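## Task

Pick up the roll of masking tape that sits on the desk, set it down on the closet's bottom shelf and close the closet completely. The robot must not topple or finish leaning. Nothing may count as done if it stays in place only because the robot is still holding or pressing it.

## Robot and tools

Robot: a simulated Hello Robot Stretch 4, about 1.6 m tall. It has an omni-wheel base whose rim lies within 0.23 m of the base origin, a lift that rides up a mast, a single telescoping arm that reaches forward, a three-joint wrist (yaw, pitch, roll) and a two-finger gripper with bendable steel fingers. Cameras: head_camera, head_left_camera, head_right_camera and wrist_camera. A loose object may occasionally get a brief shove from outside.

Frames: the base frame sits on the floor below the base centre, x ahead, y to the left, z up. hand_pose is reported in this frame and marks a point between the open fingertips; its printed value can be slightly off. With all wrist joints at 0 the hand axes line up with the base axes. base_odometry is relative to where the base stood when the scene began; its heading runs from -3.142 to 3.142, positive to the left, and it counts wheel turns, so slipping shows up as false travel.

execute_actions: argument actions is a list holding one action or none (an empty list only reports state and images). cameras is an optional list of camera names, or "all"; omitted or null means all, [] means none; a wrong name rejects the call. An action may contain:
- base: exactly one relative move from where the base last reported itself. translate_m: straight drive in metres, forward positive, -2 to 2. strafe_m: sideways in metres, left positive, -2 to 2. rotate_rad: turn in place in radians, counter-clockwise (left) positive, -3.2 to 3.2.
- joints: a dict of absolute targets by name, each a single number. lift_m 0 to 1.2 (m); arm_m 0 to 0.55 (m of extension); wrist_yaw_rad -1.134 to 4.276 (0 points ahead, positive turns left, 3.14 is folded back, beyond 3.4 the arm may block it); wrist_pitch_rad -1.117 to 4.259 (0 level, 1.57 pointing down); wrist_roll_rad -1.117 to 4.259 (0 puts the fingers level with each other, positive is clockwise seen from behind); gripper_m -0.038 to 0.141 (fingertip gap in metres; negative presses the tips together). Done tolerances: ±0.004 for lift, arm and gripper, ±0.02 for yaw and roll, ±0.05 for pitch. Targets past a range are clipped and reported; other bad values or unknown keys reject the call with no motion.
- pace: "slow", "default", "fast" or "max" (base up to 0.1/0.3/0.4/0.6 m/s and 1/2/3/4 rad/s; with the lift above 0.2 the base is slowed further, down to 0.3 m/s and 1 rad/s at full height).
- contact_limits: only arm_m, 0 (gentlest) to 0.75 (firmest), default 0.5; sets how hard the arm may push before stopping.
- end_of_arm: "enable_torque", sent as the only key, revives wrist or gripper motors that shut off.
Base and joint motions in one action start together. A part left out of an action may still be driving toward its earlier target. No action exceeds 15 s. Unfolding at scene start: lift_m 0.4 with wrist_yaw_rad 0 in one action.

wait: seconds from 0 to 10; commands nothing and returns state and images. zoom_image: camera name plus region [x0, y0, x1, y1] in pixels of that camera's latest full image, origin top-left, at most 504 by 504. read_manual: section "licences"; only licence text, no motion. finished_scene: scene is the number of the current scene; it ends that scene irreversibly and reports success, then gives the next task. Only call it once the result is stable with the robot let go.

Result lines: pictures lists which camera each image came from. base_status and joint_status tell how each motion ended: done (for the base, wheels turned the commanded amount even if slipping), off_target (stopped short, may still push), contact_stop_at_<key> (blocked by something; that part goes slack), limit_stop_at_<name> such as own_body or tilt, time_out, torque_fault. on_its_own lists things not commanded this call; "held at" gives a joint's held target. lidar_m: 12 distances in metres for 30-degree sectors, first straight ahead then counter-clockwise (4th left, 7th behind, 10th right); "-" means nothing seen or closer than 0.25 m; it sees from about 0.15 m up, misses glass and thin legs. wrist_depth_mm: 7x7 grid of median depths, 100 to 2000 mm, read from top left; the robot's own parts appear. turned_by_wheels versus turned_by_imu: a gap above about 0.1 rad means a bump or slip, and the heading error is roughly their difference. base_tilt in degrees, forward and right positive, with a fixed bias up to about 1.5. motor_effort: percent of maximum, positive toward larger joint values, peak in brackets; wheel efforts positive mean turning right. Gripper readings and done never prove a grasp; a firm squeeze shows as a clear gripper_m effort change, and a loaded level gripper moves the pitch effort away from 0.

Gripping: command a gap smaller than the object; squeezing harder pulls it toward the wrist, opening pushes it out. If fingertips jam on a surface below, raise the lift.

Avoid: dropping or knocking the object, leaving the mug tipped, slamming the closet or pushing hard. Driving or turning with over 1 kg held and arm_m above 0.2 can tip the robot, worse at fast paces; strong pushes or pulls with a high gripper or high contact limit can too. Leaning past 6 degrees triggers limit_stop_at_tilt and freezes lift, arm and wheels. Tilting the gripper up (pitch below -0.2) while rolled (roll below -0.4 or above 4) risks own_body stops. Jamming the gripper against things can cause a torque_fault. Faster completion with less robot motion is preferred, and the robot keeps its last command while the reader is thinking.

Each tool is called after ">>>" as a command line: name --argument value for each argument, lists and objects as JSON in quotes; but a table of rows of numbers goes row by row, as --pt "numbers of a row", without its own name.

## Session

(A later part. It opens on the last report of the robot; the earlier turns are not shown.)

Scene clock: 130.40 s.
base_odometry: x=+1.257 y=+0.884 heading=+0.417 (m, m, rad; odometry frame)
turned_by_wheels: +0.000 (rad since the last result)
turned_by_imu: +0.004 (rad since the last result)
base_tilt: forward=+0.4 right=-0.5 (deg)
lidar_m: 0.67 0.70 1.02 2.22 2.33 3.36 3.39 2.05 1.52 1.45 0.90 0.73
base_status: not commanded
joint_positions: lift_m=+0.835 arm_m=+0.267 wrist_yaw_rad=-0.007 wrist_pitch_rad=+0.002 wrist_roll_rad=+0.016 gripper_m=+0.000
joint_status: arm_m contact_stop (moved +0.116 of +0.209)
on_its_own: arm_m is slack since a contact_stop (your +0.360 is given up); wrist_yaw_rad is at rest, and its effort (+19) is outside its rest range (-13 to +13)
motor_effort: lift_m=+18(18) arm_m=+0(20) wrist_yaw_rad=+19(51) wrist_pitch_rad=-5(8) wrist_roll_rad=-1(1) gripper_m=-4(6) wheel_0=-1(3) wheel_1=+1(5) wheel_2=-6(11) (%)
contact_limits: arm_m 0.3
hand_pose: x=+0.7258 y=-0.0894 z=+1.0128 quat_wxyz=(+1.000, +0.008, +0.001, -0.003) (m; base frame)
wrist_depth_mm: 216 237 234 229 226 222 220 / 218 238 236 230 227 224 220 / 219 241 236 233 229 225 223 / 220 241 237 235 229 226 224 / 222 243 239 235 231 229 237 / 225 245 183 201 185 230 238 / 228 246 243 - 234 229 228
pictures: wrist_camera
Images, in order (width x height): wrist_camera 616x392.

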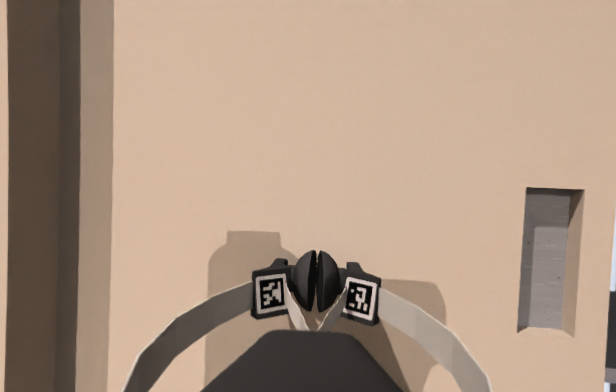

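>>> execute_actions --actions '[{"base":{"strafe_m":-0.15},"joints":{"arm_m":0.283},"pace":"slow"}]' --cameras '["wrist_camera","head_camera"]'

Scene clock: 133.10 s.
base_odometry: x=+1.317 y=+0.747 heading=+0.417 (m, m, rad; odometry frame)
turned_by_wheels: +0.000 (rad since the last result)
turned_by_imu: +0.119 (rad since the last result)
base_tilt: forward=+0.1 right=-0.5 (deg)
lidar_m: 0.71 0.75 1.18 2.34 2.62 3.34 3.33 1.75 1.35 1.35 0.84 0.73
base_status: done
joint_positions: lift_m=+0.835 arm_m=+0.280 wrist_yaw_rad=-0.005 wrist_pitch_rad=+0.001 wrist_roll_rad=+0.016 gripper_m=+0.000
joint_status: all done
on_its_own: wrist_yaw_rad is at rest, and its effort (+15) is outside its rest range (-13 to +13)
motor_effort: lift_m=+18(18) arm_m=+14(17) wrist_yaw_rad=+15(73) wrist_pitch_rad=-4(13) wrist_roll_rad=-1(1) gripper_m=-4(5) wheel_0=+13(19) wheel_1=+3(15) wheel_2=-11(19) (%)
hand_pose: x=+0.7393 y=-0.0890 z=+1.0130 quat_wxyz=(+1.000, +0.008, +0.001, -0.003) (m; base frame)
wrist_depth_mm: 245 249 238 227 216 208 201 / 246 252 238 229 218 208 203 / 249 253 240 229 220 210 204 / 250 255 242 230 220 212 214 / 252 256 243 229 222 213 217 / 255 258 186 198 181 216 217 / 267 257 249 - 222 211 208
pictures: head_camera, wrist_camera
Images, in order (width x height): head_camera 420x560, wrist_camera 616x392.

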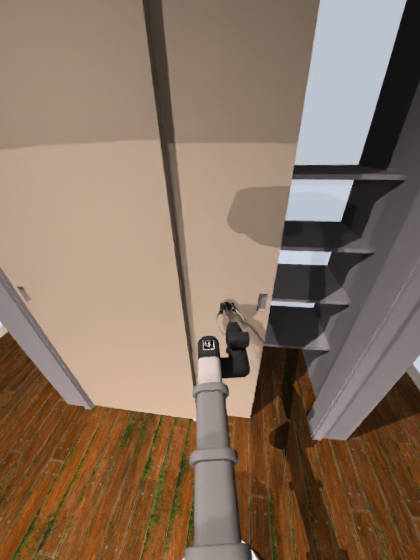

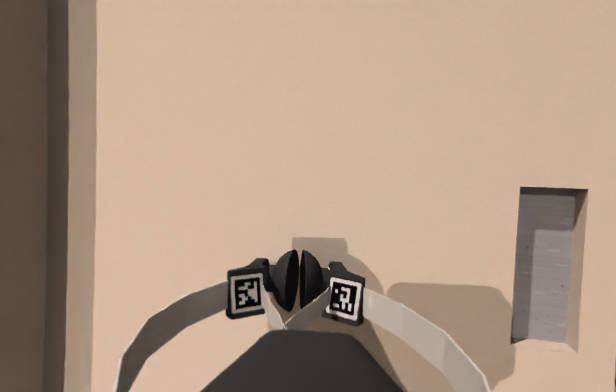

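>>> execute_actions --actions '[{"joints":{"arm_m":0.12}}]' --cameras '[]'

>>> execute_actions --actions '[{"base":{"rotate_rad":-0.13},"joints":{"wrist_yaw_rad":-0.85}}]' --cameras '["wrist_camera","head_camera"]'

Scene clock: 134.77 s.
base_odometry: x=+1.318 y=+0.747 heading=+0.417 (m, m, rad; odometry frame)
turned_by_wheels: -0.001 (rad since the last result)
turned_by_imu: +0.000 (rad since the last result)
base_tilt: forward=+0.3 right=-0.2 (deg)
lidar_m: 0.70 0.75 1.18 2.34 2.59 3.35 3.31 1.73 1.38 1.34 0.82 0.72
base_status: not commanded
joint_positions: lift_m=+0.835 arm_m=+0.121 wrist_yaw_rad=+0.000 wrist_pitch_rad=+0.002 wrist_roll_rad=+0.016 gripper_m=+0.000
joint_status: all done
motor_effort: lift_m=+18(18) arm_m=-6(12) wrist_yaw_rad=-1(16) wrist_pitch_rad=-7(7) wrist_roll_rad=-1(1) gripper_m=-7(3) wheel_0=-1(13) wheel_1=+0(2) wheel_2=-1(11) (%)
hand_pose: x=+0.5805 y=-0.0874 z=+1.0127 quat_wxyz=(+1.000, +0.008, +0.001, +0.000) (m; base frame)
wrist_depth_mm: 389 377 399 382 364 353 854 / 392 379 402 379 366 355 946 / 394 382 402 384 368 357 842 / 399 384 404 387 370 370 960 / 397 387 410 384 373 373 960 / 402 389 183 192 184 609 723 / 404 387 413 - 373 991 976
pictures: none
No camera images: the call's "cameras" was empty. Leave "cameras" out to get every camera's image.

Scene clock: 135.83 s.
base_odometry: x=+1.318 y=+0.747 heading=+0.287 (m, m, rad; odometry frame)
turned_by_wheels: -0.130 (rad since the last result)
turned_by_imu: -0.131 (rad since the last result)
base_tilt: forward=+0.3 right=-0.3 (deg)
lidar_m: 0.68 0.71 1.01 2.34 2.47 3.44 3.35 1.94 1.42 1.35 0.94 0.83
base_status: done
joint_positions: lift_m=+0.835 arm_m=+0.121 wrist_yaw_rad=-0.850 wrist_pitch_rad=+0.002 wrist_roll_rad=+0.016 gripper_m=+0.000
joint_status: all done
motor_effort: lift_m=+18(18) arm_m=-6(6) wrist_yaw_rad=-2(8) wrist_pitch_rad=-7(7) wrist_roll_rad=-1(1) gripper_m=-5(7) wheel_0=+1(6) wheel_1=+1(4) wheel_2=+3(6) (%)
hand_pose: x=+0.4168 y=-0.2744 z=+1.0127 quat_wxyz=(+0.911, +0.008, -0.002, -0.412) (m; base frame)
wrist_depth_mm: 917 946 878 609 1397 1281 1078 / 946 1098 960 615 1397 1255 1078 / 904 1078 904 609 1397 1255 1098 / 960 1118 960 609 1464 1281 1098 / 931 1060 917 609 1430 1281 1098 / 723 1118 184 193 184 1281 1098 / 991 1078 1008 - 1430 1229 1118
pictures: head_camera, wrist_camera
Images, in order (width x height): head_camera 420x560, wrist_camera 616x392.

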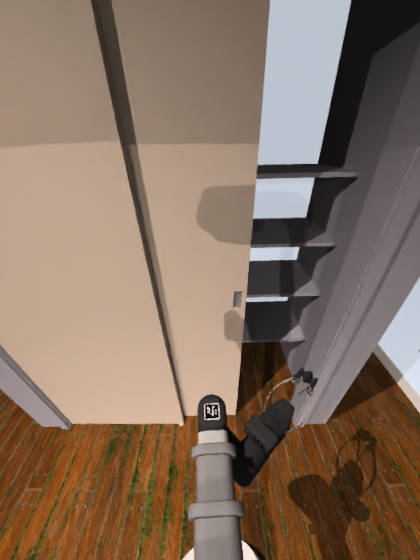

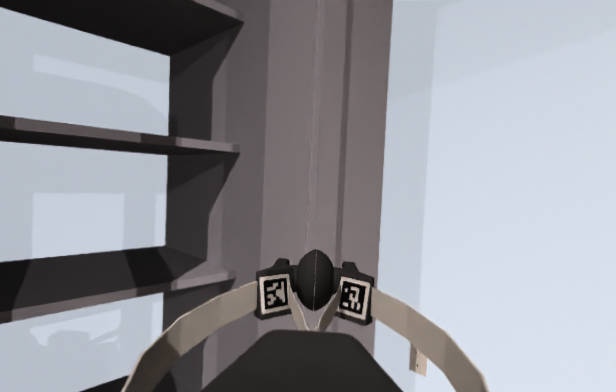

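>>> execute_actions --actions '[{"base":{"strafe_m":0.18}}]' --cameras '[]'

>>> execute_actions --actions '[{"joints":{"arm_m":0.36}}]' --cameras '["wrist_camera","head_camera"]'

Scene clock: 137.80 s.
base_odometry: x=+1.267 y=+0.920 heading=+0.287 (m, m, rad; odometry frame)
turned_by_wheels: +0.000 (rad since the last result)
turned_by_imu: +0.001 (rad since the last result)
base_tilt: forward=+0.3 right=-0.4 (deg)
lidar_m: 0.69 0.71 1.04 2.15 2.27 3.21 3.34 2.15 1.60 1.52 0.95 0.74
base_status: done
joint_positions: lift_m=+0.835 arm_m=+0.121 wrist_yaw_rad=-0.850 wrist_pitch_rad=+0.002 wrist_roll_rad=+0.016 gripper_m=+0.000
joint_status: not commanded
motor_effort: lift_m=+18(18) arm_m=-6(6) wrist_yaw_rad=-2(1) wrist_pitch_rad=-7(6) wrist_roll_rad=-1(1) gripper_m=-7(6) wheel_0=-1(10) wheel_1=+0(12) wheel_2=+0(1) (%)
hand_pose: x=+0.4168 y=-0.2744 z=+1.0127 quat_wxyz=(+0.911, +0.008, -0.002, -0.412) (m; base frame)
wrist_depth_mm: 392 452 991 976 741 1499 1255 / 397 455 1205 991 741 1464 1255 / 399 459 1255 976 768 1464 1255 / 402 480 1255 991 798 1499 1229 / 404 469 1138 798 798 1430 1229 / 407 473 183 192 184 1464 1255 / 410 455 1205 - 820 1397 1255
pictures: none
No camera images: the call's "cameras" was empty. Leave "cameras" out to get every camera's image.

Scene clock: 139.63 s.
base_odometry: x=+1.267 y=+0.920 heading=+0.287 (m, m, rad; odometry frame)
turned_by_wheels: +0.000 (rad since the last result)
turned_by_imu: +0.001 (rad since the last result)
base_tilt: forward=+0.2 right=-0.3 (deg)
lidar_m: 0.69 0.69 1.03 2.16 2.24 3.21 3.37 2.14 1.59 1.52 0.94 0.74
base_status: not commanded
joint_positions: lift_m=+0.835 arm_m=+0.359 wrist_yaw_rad=-0.850 wrist_pitch_rad=+0.002 wrist_roll_rad=+0.016 gripper_m=+0.000
joint_status: all done
motor_effort: lift_m=+18(18) arm_m=+6(7) wrist_yaw_rad=-2(1) wrist_pitch_rad=-7(6) wrist_roll_rad=-1(1) gripper_m=-5(4) wheel_0=-1(1) wheel_1=+0(1) wheel_2=+0(0) (%)
hand_pose: x=+0.6546 y=-0.2744 z=+1.0127 quat_wxyz=(+0.911, +0.008, -0.002, -0.412) (m; base frame)
wrist_depth_mm: 197 227 268 778 798 580 1205 / 198 229 271 891 798 580 1205 / 200 230 274 809 798 580 1205 / 201 233 277 931 809 580 1229 / 202 234 279 325 798 580 1229 / 204 236 183 191 183 591 1255 / 206 228 272 - 778 569 1255
pictures: head_camera, wrist_camera
Images, in order (width x height): head_camera 420x560, wrist_camera 616x392.

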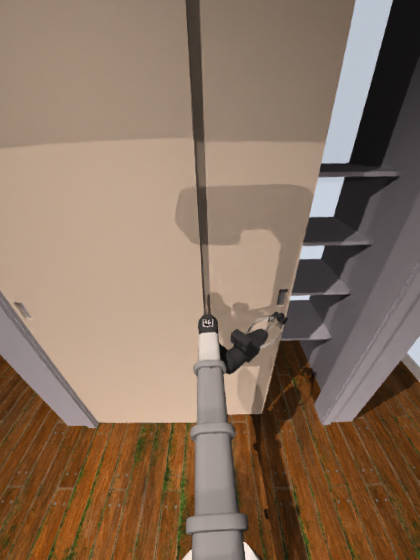

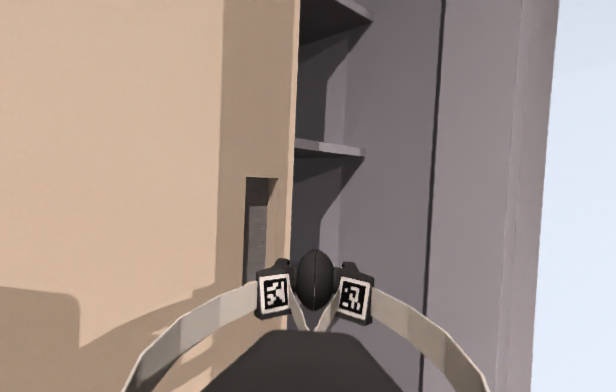

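>>> execute_actions --actions '[{"base":{"strafe_m":-0.025},"joints":{"arm_m":0.42}}]' --cameras '["wrist_camera"]'

Scene clock: 140.77 s.
base_odometry: x=+1.274 y=+0.896 heading=+0.287 (m, m, rad; odometry frame)
turned_by_wheels: +0.000 (rad since the last result)
turned_by_imu: +0.000 (rad since the last result)
base_tilt: forward=+0.2 right=-0.2 (deg)
lidar_m: 0.68 0.71 1.04 2.17 2.28 3.26 3.34 2.11 1.56 1.51 0.92 0.75
base_status: done
joint_positions: lift_m=+0.835 arm_m=+0.419 wrist_yaw_rad=-0.850 wrist_pitch_rad=+0.002 wrist_roll_rad=+0.016 gripper_m=+0.000
joint_status: all done
motor_effort: lift_m=+18(18) arm_m=+6(6) wrist_yaw_rad=-1(1) wrist_pitch_rad=-7(7) wrist_roll_rad=-1(1) gripper_m=-6(7) wheel_0=-1(9) wheel_1=-1(9) wheel_2=+0(1) (%)
hand_pose: x=+0.7145 y=-0.2744 z=+1.0127 quat_wxyz=(+0.911, +0.008, -0.002, -0.412) (m; base frame)
wrist_depth_mm: 148 171 203 249 768 559 504 / 149 172 204 253 778 559 508 / 150 174 207 256 778 559 508 / 151 175 209 268 778 559 521 / 152 177 211 263 768 559 615 / 154 179 183 192 184 559 647 / 156 172 206 - 759 539 1160
pictures: wrist_camera
Images, in order (width x height): wrist_camera 616x392.

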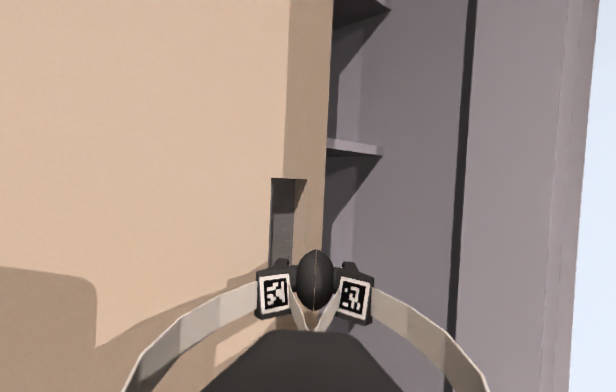

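>>> execute_actions --actions '[{"base":{"strafe_m":-0.006},"joints":{"arm_m":0.458},"contact_limits":{"arm_m":0.2},"pace":"slow"}]' --cameras '["wrist_camera"]'

Scene clock: 142.37 s.
base_odometry: x=+1.276 y=+0.890 heading=+0.286 (m, m, rad; odometry frame)
turned_by_wheels: -0.001 (rad since the last result)
turned_by_imu: +0.000 (rad since the last result)
base_tilt: forward=+0.2 right=-0.4 (deg)
lidar_m: 0.69 0.71 1.00 2.18 2.29 3.25 3.34 2.09 1.57 1.51 0.92 0.76
base_status: done
joint_positions: lift_m=+0.835 arm_m=+0.456 wrist_yaw_rad=-0.871 wrist_pitch_rad=+0.002 wrist_roll_rad=+0.016 gripper_m=+0.000
joint_status: all done
on_its_own: wrist_yaw_rad is at rest, and its effort (+58) is outside its rest range (-13 to +13)
motor_effort: lift_m=+18(18) arm_m=+11(11) wrist_yaw_rad=+58(58) wrist_pitch_rad=-6(7) wrist_roll_rad=-1(1) gripper_m=-7(8) wheel_0=-1(6) wheel_1=-4(8) wheel_2=-4(5) (%)
contact_limits: arm_m 0.2
hand_pose: x=+0.7460 y=-0.2769 z=+1.0127 quat_wxyz=(+0.907, +0.008, -0.002, -0.422) (m; base frame)
wrist_depth_mm: 121 141 167 209 759 647 488 / 122 142 170 212 750 544 492 / 123 143 172 215 750 544 492 / 124 144 174 235 759 544 496 / 125 146 175 212 759 544 504 / 126 147 163 188 184 539 500 / 128 142 170 - 741 517 504
pictures: wrist_camera
Images, in order (width x height): wrist_camera 616x392.

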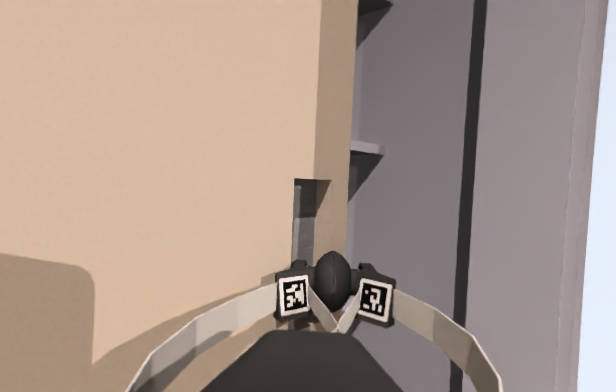

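>>> execute_actions --actions '[{"base":{"strafe_m":-0.12},"joints":{"arm_m":0.452},"pace":"slow"}]' --cameras '["wrist_camera","head_camera"]'

Scene clock: 144.77 s.
base_odometry: x=+1.309 y=+0.775 heading=+0.286 (m, m, rad; odometry frame)
turned_by_wheels: -0.001 (rad since the last result)
turned_by_imu: -0.001 (rad since the last result)
base_tilt: forward=+0.2 right=-0.3 (deg)
lidar_m: 0.71 0.68 1.00 2.30 2.42 3.41 3.37 1.95 1.41 1.37 0.91 0.74
base_status: done
joint_positions: lift_m=+0.835 arm_m=+0.452 wrist_yaw_rad=-0.871 wrist_pitch_rad=+0.002 wrist_roll_rad=+0.016 gripper_m=+0.000
joint_status: all done
on_its_own: wrist_yaw_rad is at rest, and its effort (+59) is outside its rest range (-13 to +13)
motor_effort: lift_m=+18(18) arm_m=-1(13) wrist_yaw_rad=+59(61) wrist_pitch_rad=-7(7) wrist_roll_rad=-1(1) gripper_m=-8(6) wheel_0=+2(11) wheel_1=-5(6) wheel_2=-6(7) (%)
hand_pose: x=+0.7421 y=-0.2770 z=+1.0127 quat_wxyz=(+0.907, +0.008, -0.002, -0.422) (m; base frame)
wrist_depth_mm: 121 141 168 208 621 430 397 / 122 142 170 212 615 430 397 / 123 143 172 215 621 433 399 / 124 144 174 234 615 433 508 / 125 146 176 211 615 430 539 / 126 147 163 189 185 421 1060 / 128 142 170 - 603 407 1078
pictures: head_camera, wrist_camera
Images, in order (width x height): head_camera 420x560, wrist_camera 616x392.

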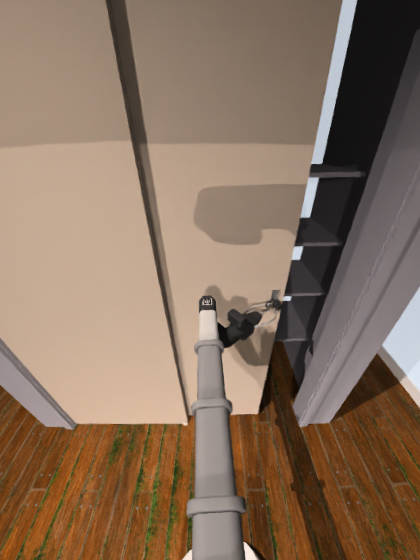

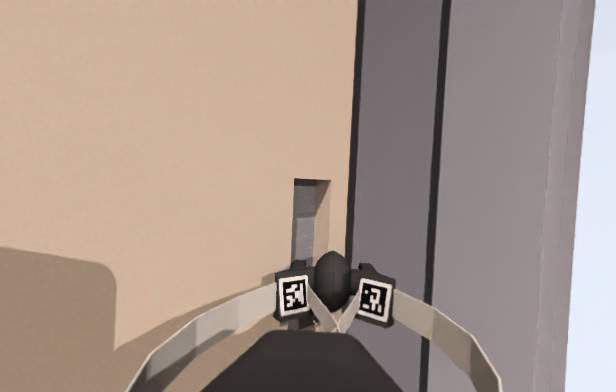

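>>> execute_actions --actions '[{"base":{"strafe_m":-0.09},"joints":{"arm_m":0.452},"pace":"slow"}]' --cameras '["wrist_camera","head_camera"]'

Scene clock: 146.90 s.
base_odometry: x=+1.334 y=+0.689 heading=+0.285 (m, m, rad; odometry frame)
turned_by_wheels: -0.001 (rad since the last result)
turned_by_imu: -0.001 (rad since the last result)
base_tilt: forward=+0.2 right=-0.3 (deg)
lidar_m: 0.72 0.72 1.04 2.37 2.54 3.45 3.36 1.86 1.36 1.28 0.94 0.75
base_status: done
joint_positions: lift_m=+0.835 arm_m=+0.452 wrist_yaw_rad=-0.873 wrist_pitch_rad=+0.002 wrist_roll_rad=+0.016 gripper_m=+0.000
joint_status: all done
on_its_own: wrist_yaw_rad is at rest, and its effort (+66) is outside its rest range (-13 to +13)
motor_effort: lift_m=+18(18) arm_m=-1(1) wrist_yaw_rad=+66(66) wrist_pitch_rad=-6(7) wrist_roll_rad=-1(1) gripper_m=-5(7) wheel_0=+3(12) wheel_1=-4(7) wheel_2=-8(10) (%)
hand_pose: x=+0.7413 y=-0.2773 z=+1.0127 quat_wxyz=(+0.906, +0.008, -0.002, -0.423) (m; base frame)
wrist_depth_mm: 120 139 166 206 504 345 424 / 121 140 168 210 512 343 455 / 121 141 169 213 517 343 991 / 122 142 172 231 512 343 991 / 123 144 174 215 397 343 991 / 124 145 165 187 185 338 1008 / 126 140 167 - 394 329 1008
pictures: head_camera, wrist_camera
Images, in order (width x height): head_camera 420x560, wrist_camera 616x392.

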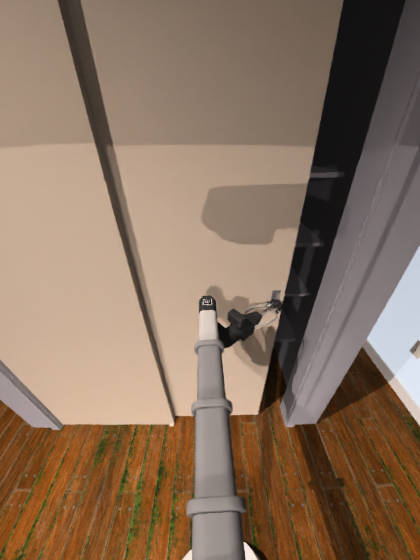

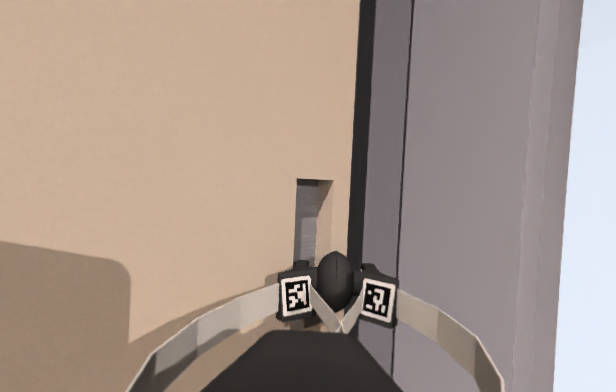

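>>> execute_actions --actions '[{"base":{"strafe_m":-0.05},"joints":{"arm_m":0.446},"pace":"slow"}]' --cameras '["wrist_camera","head_camera"]'

Scene clock: 148.53 s.
base_odometry: x=+1.348 y=+0.641 heading=+0.284 (m, m, rad; odometry frame)
turned_by_wheels: -0.001 (rad since the last result)
turned_by_imu: -0.001 (rad since the last result)
base_tilt: forward=+0.3 right=-0.4 (deg)
lidar_m: 0.71 0.74 1.03 2.45 2.58 3.42 3.39 1.80 1.29 1.23 1.33 0.74
base_status: done
joint_positions: lift_m=+0.835 arm_m=+0.446 wrist_yaw_rad=-0.868 wrist_pitch_rad=+0.002 wrist_roll_rad=+0.016 gripper_m=+0.000
joint_status: all done
on_its_own: wrist_yaw_rad is at rest, and its effort (+52) is outside its rest range (-13 to +13)
motor_effort: lift_m=+18(18) arm_m=-2(3) wrist_yaw_rad=+52(66) wrist_pitch_rad=-7(7) wrist_roll_rad=-1(1) gripper_m=-7(7) wheel_0=+1(11) wheel_1=-4(8) wheel_2=-6(7) (%)
hand_pose: x=+0.7368 y=-0.2767 z=+1.0127 quat_wxyz=(+0.907, +0.008, -0.002, -0.421) (m; base frame)
wrist_depth_mm: 123 142 170 211 349 297 946 / 123 143 171 214 349 296 960 / 124 144 173 217 349 294 946 / 125 146 175 236 349 296 960 / 126 147 177 210 340 296 976 / 127 149 165 189 187 296 976 / 129 143 172 - 342 290 991
pictures: head_camera, wrist_camera
Images, in order (width x height): head_camera 420x560, wrist_camera 616x392.

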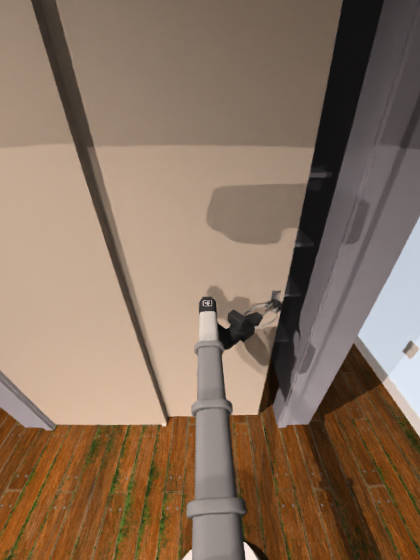

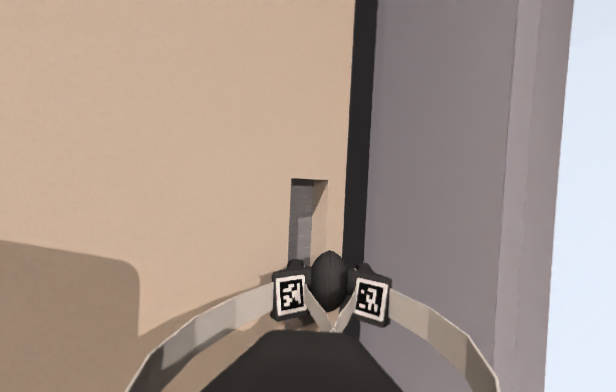

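>>> execute_actions --actions '[{"base":{"strafe_m":-0.03},"joints":{"arm_m":0.446},"pace":"slow"}]' --cameras '["wrist_camera","head_camera"]'

Scene clock: 149.90 s.
base_odometry: x=+1.356 y=+0.612 heading=+0.284 (m, m, rad; odometry frame)
turned_by_wheels: +0.000 (rad since the last result)
turned_by_imu: +0.000 (rad since the last result)
base_tilt: forward=+0.2 right=-0.3 (deg)
lidar_m: 0.69 0.75 0.99 2.48 2.59 3.42 3.38 1.74 1.28 1.19 1.30 0.72
base_status: done
joint_positions: lift_m=+0.835 arm_m=+0.446 wrist_yaw_rad=-0.869 wrist_pitch_rad=+0.002 wrist_roll_rad=+0.016 gripper_m=+0.000
joint_status: all done
on_its_own: wrist_yaw_rad is at rest, and its effort (+54) is outside its rest range (-13 to +13)
motor_effort: lift_m=+18(18) arm_m=-1(3) wrist_yaw_rad=+54(55) wrist_pitch_rad=-7(7) wrist_roll_rad=-1(2) gripper_m=-8(7) wheel_0=+3(12) wheel_1=-3(7) wheel_2=-5(8) (%)
hand_pose: x=+0.7366 y=-0.2768 z=+1.0127 quat_wxyz=(+0.907, +0.008, -0.002, -0.421) (m; base frame)
wrist_depth_mm: 122 142 169 211 317 267 931 / 123 142 171 213 315 268 946 / 124 144 173 216 317 267 946 / 125 145 175 236 315 271 946 / 126 147 177 210 309 274 946 / 127 148 165 189 186 271 946 / 128 143 171 - 309 270 976
pictures: head_camera, wrist_camera
Images, in order (width x height): head_camera 420x560, wrist_camera 616x392.

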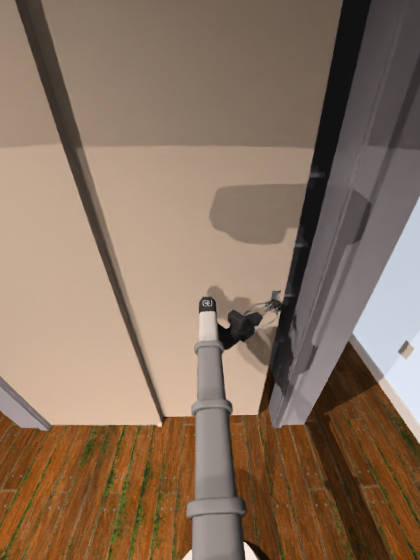

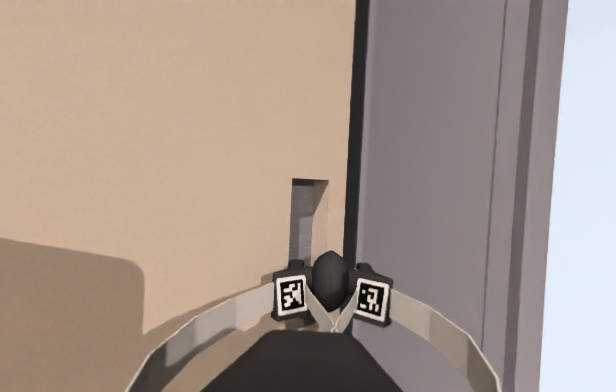

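>>> execute_actions --actions '[{"base":{"strafe_m":-0.03},"joints":{"arm_m":0.446},"pace":"slow"}]' --cameras '["head_camera","wrist_camera"]'

Scene clock: 151.37 s.
base_odometry: x=+1.365 y=+0.583 heading=+0.283 (m, m, rad; odometry frame)
turned_by_wheels: +0.000 (rad since the last result)
turned_by_imu: +0.000 (rad since the last result)
base_tilt: forward=+0.3 right=-0.3 (deg)
lidar_m: 0.71 0.74 1.00 2.50 2.65 3.42 3.38 1.73 1.23 1.17 1.26 0.72
base_status: done
joint_positions: lift_m=+0.835 arm_m=+0.446 wrist_yaw_rad=-0.870 wrist_pitch_rad=+0.002 wrist_roll_rad=+0.016 gripper_m=+0.000
joint_status: all done
on_its_own: wrist_yaw_rad is at rest, and its effort (+56) is outside its rest range (-13 to +13)
motor_effort: lift_m=+17(18) arm_m=-1(1) wrist_yaw_rad=+56(57) wrist_pitch_rad=-6(6) wrist_roll_rad=-1(1) gripper_m=-5(3) wheel_0=+4(13) wheel_1=-3(7) wheel_2=-5(4) (%)
hand_pose: x=+0.7364 y=-0.2768 z=+1.0127 quat_wxyz=(+0.907, +0.008, -0.002, -0.421) (m; base frame)
wrist_depth_mm: 122 141 168 210 282 242 904 / 123 142 170 213 283 244 917 / 123 143 172 216 282 245 931 / 124 145 174 235 283 247 946 / 125 146 176 211 282 250 946 / 126 148 164 191 187 249 931 / 128 142 170 - 276 249 917
pictures: head_camera, wrist_camera
Images, in order (width x height): head_camera 420x560, wrist_camera 616x392.

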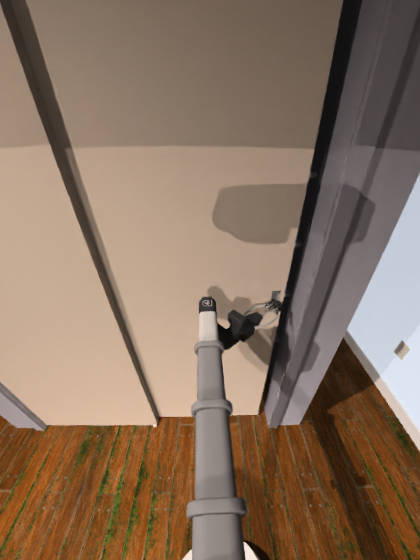

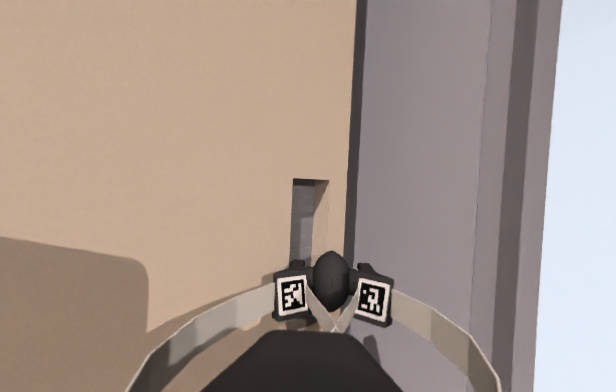

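Still a small gap.

>>> execute_actions --actions '[{"base":{"strafe_m":-0.025},"joints":{"arm_m":0.446},"pace":"slow"}]' --cameras '["head_camera","wrist_camera"]'

Scene clock: 152.60 s.
base_odometry: x=+1.371 y=+0.560 heading=+0.283 (m, m, rad; odometry frame)
turned_by_wheels: +0.000 (rad since the last result)
turned_by_imu: +0.000 (rad since the last result)
base_tilt: forward=+0.1 right=-0.2 (deg)
lidar_m: 0.72 0.75 1.03 2.53 2.65 3.44 3.39 1.68 1.22 1.15 1.25 0.71
base_status: done
joint_positions: lift_m=+0.835 arm_m=+0.446 wrist_yaw_rad=-0.870 wrist_pitch_rad=+0.002 wrist_roll_rad=+0.016 gripper_m=+0.000
joint_status: all done
on_its_own: wrist_yaw_rad is at rest, and its effort (+58) is outside its rest range (-13 to +13)
motor_effort: lift_m=+18(18) arm_m=-1(1) wrist_yaw_rad=+58(58) wrist_pitch_rad=-6(6) wrist_roll_rad=-2(1) gripper_m=-6(8) wheel_0=+4(12) wheel_1=-4(8) wheel_2=-6(5) (%)
hand_pose: x=+0.7362 y=-0.2769 z=+1.0127 quat_wxyz=(+0.907, +0.008, -0.002, -0.421) (m; base frame)
wrist_depth_mm: 122 141 168 209 253 224 904 / 122 142 170 212 252 224 904 / 123 143 172 216 253 224 917 / 124 145 173 235 253 228 917 / 125 146 176 211 253 229 917 / 126 147 163 189 186 229 946 / 127 142 171 - 248 230 946
pictures: head_camera, wrist_camera
Images, in order (width x height): head_camera 420x560, wrist_camera 616x392.

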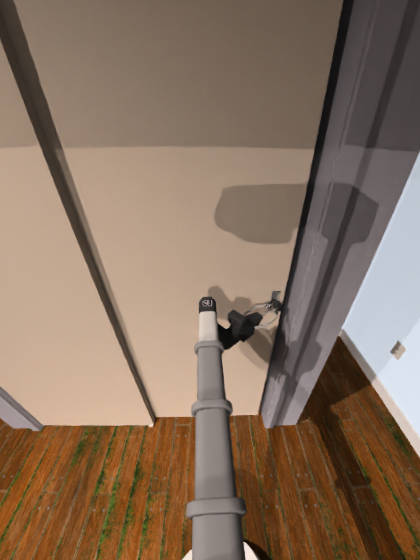

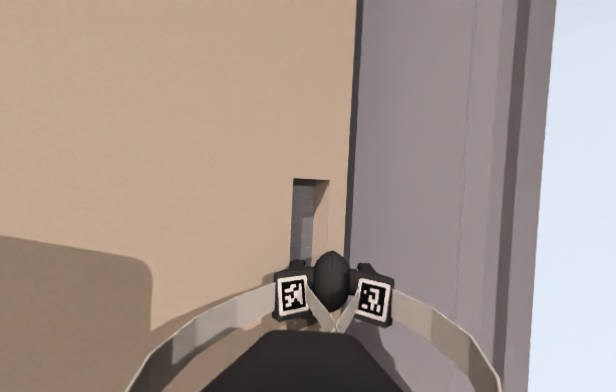

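>>> execute_actions --actions '[{"base":{"strafe_m":-0.02},"joints":{"arm_m":0.446},"pace":"slow"}]' --cameras '["wrist_camera"]'

Scene clock: 153.73 s.
base_odometry: x=+1.377 y=+0.541 heading=+0.282 (m, m, rad; odometry frame)
turned_by_wheels: -0.001 (rad since the last result)
turned_by_imu: +0.000 (rad since the last result)
base_tilt: forward=+0.2 right=-0.4 (deg)
lidar_m: 0.69 0.76 0.97 2.55 2.67 3.42 3.34 1.63 1.19 1.13 1.23 0.70
base_status: done
joint_positions: lift_m=+0.835 arm_m=+0.446 wrist_yaw_rad=-0.870 wrist_pitch_rad=+0.002 wrist_roll_rad=+0.016 gripper_m=+0.000
joint_status: all done
on_its_own: wrist_yaw_rad is at rest, and its effort (+57) is outside its rest range (-13 to +13)
motor_effort: lift_m=+18(18) arm_m=-1(2) wrist_yaw_rad=+57(59) wrist_pitch_rad=-7(7) wrist_roll_rad=-1(1) gripper_m=-9(6) wheel_0=+3(10) wheel_1=-3(7) wheel_2=-7(9) (%)
hand_pose: x=+0.7362 y=-0.2769 z=+1.0127 quat_wxyz=(+0.907, +0.008, -0.002, -0.422) (m; base frame)
wrist_depth_mm: 121 140 168 209 231 207 891 / 122 142 170 212 231 209 904 / 123 143 171 216 231 209 917 / 124 144 174 234 230 211 891 / 125 146 176 211 231 217 931 / 126 147 163 188 185 223 931 / 127 142 170 - 225 214 917
pictures: wrist_camera
Images, in order (width x height): wrist_camera 616x392.

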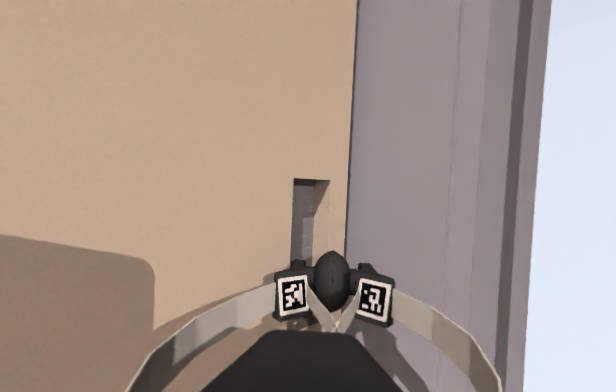

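Gap nearly gone; a bit more.

>>> execute_actions --actions '[{"base":{"strafe_m":-0.012},"joints":{"arm_m":0.446},"pace":"slow"}]' --cameras '["wrist_camera"]'

Scene clock: 154.70 s.
base_odometry: x=+1.380 y=+0.529 heading=+0.283 (m, m, rad; odometry frame)
turned_by_wheels: +0.000 (rad since the last result)
turned_by_imu: +0.001 (rad since the last result)
base_tilt: forward=+0.1 right=-0.3 (deg)
lidar_m: 0.69 0.73 0.98 2.56 2.69 3.42 3.11 1.64 1.18 1.12 1.20 0.69
base_status: done
joint_positions: lift_m=+0.835 arm_m=+0.446 wrist_yaw_rad=-0.871 wrist_pitch_rad=+0.002 wrist_roll_rad=+0.016 gripper_m=+0.000
joint_status: all done
on_its_own: wrist_yaw_rad is at rest, and its effort (+60) is outside its rest range (-13 to +13)
motor_effort: lift_m=+18(18) arm_m=-1(1) wrist_yaw_rad=+60(61) wrist_pitch_rad=-6(7) wrist_roll_rad=-1(1) gripper_m=-8(9) wheel_0=+10(12) wheel_1=-1(5) wheel_2=-6(7) (%)
hand_pose: x=+0.7358 y=-0.2770 z=+1.0127 quat_wxyz=(+0.907, +0.008, -0.002, -0.422) (m; base frame)
wrist_depth_mm: 121 140 168 210 220 200 878 / 122 142 170 211 220 200 891 / 123 143 171 214 220 204 891 / 124 144 173 235 220 210 917 / 125 146 175 211 220 216 904 / 126 147 163 188 185 221 917 / 127 142 169 - 215 205 917
pictures: wrist_camera
Images, in order (width x height): wrist_camera 616x392.

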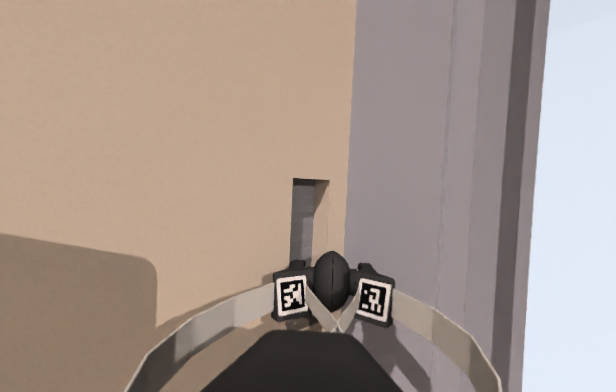

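Closed. Retract.

>>> execute_actions --actions '[{"joints":{"arm_m":0.2}}]' --cameras '["head_camera","wrist_camera"]'

Scene clock: 156.63 s.
base_odometry: x=+1.380 y=+0.529 heading=+0.282 (m, m, rad; odometry frame)
turned_by_wheels: -0.001 (rad since the last result)
turned_by_imu: +0.000 (rad since the last result)
base_tilt: forward=+0.3 right=-0.5 (deg)
lidar_m: 0.69 0.76 0.98 2.52 2.69 3.43 2.91 1.62 1.15 1.11 1.23 0.70
base_status: not commanded
joint_positions: lift_m=+0.835 arm_m=+0.201 wrist_yaw_rad=-0.850 wrist_pitch_rad=+0.002 wrist_roll_rad=+0.016 gripper_m=+0.000
joint_status: all done
motor_effort: lift_m=+18(18) arm_m=-6(6) wrist_yaw_rad=+1(61) wrist_pitch_rad=-7(6) wrist_roll_rad=-1(1) gripper_m=-5(4) wheel_0=-2(10) wheel_1=-1(1) wheel_2=-4(6) (%)
hand_pose: x=+0.4967 y=-0.2745 z=+1.0127 quat_wxyz=(+0.911, +0.008, -0.002, -0.412) (m; base frame)
wrist_depth_mm: 317 366 373 452 1281 1060 904 / 319 368 370 455 1255 1060 917 / 322 373 375 462 1229 1042 891 / 324 387 377 469 1229 1060 904 / 325 389 375 439 1255 1060 904 / 329 379 183 192 184 1042 904 / 332 368 370 - 1205 991 904
pictures: head_camera, wrist_camera
Images, in order (width x height): head_camera 420x560, wrist_camera 616x392.

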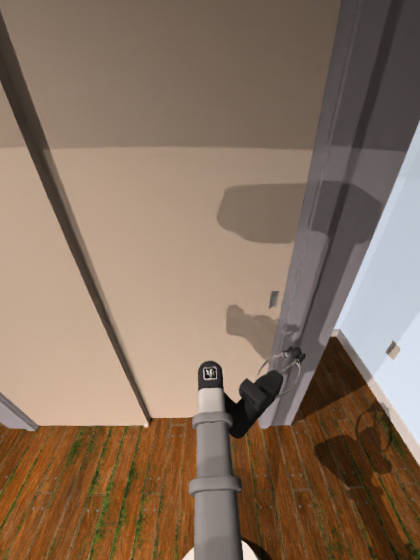

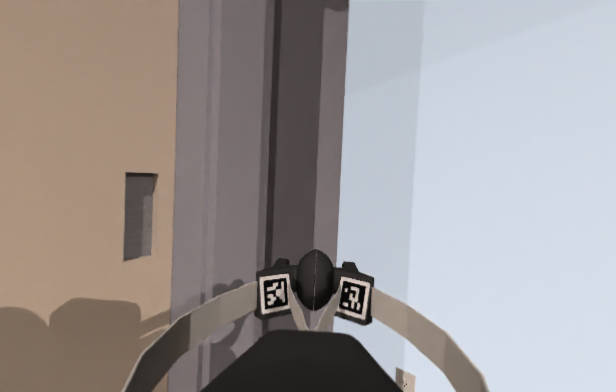

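>>> finished_scene --scene 2

The scene is finished: the task was done.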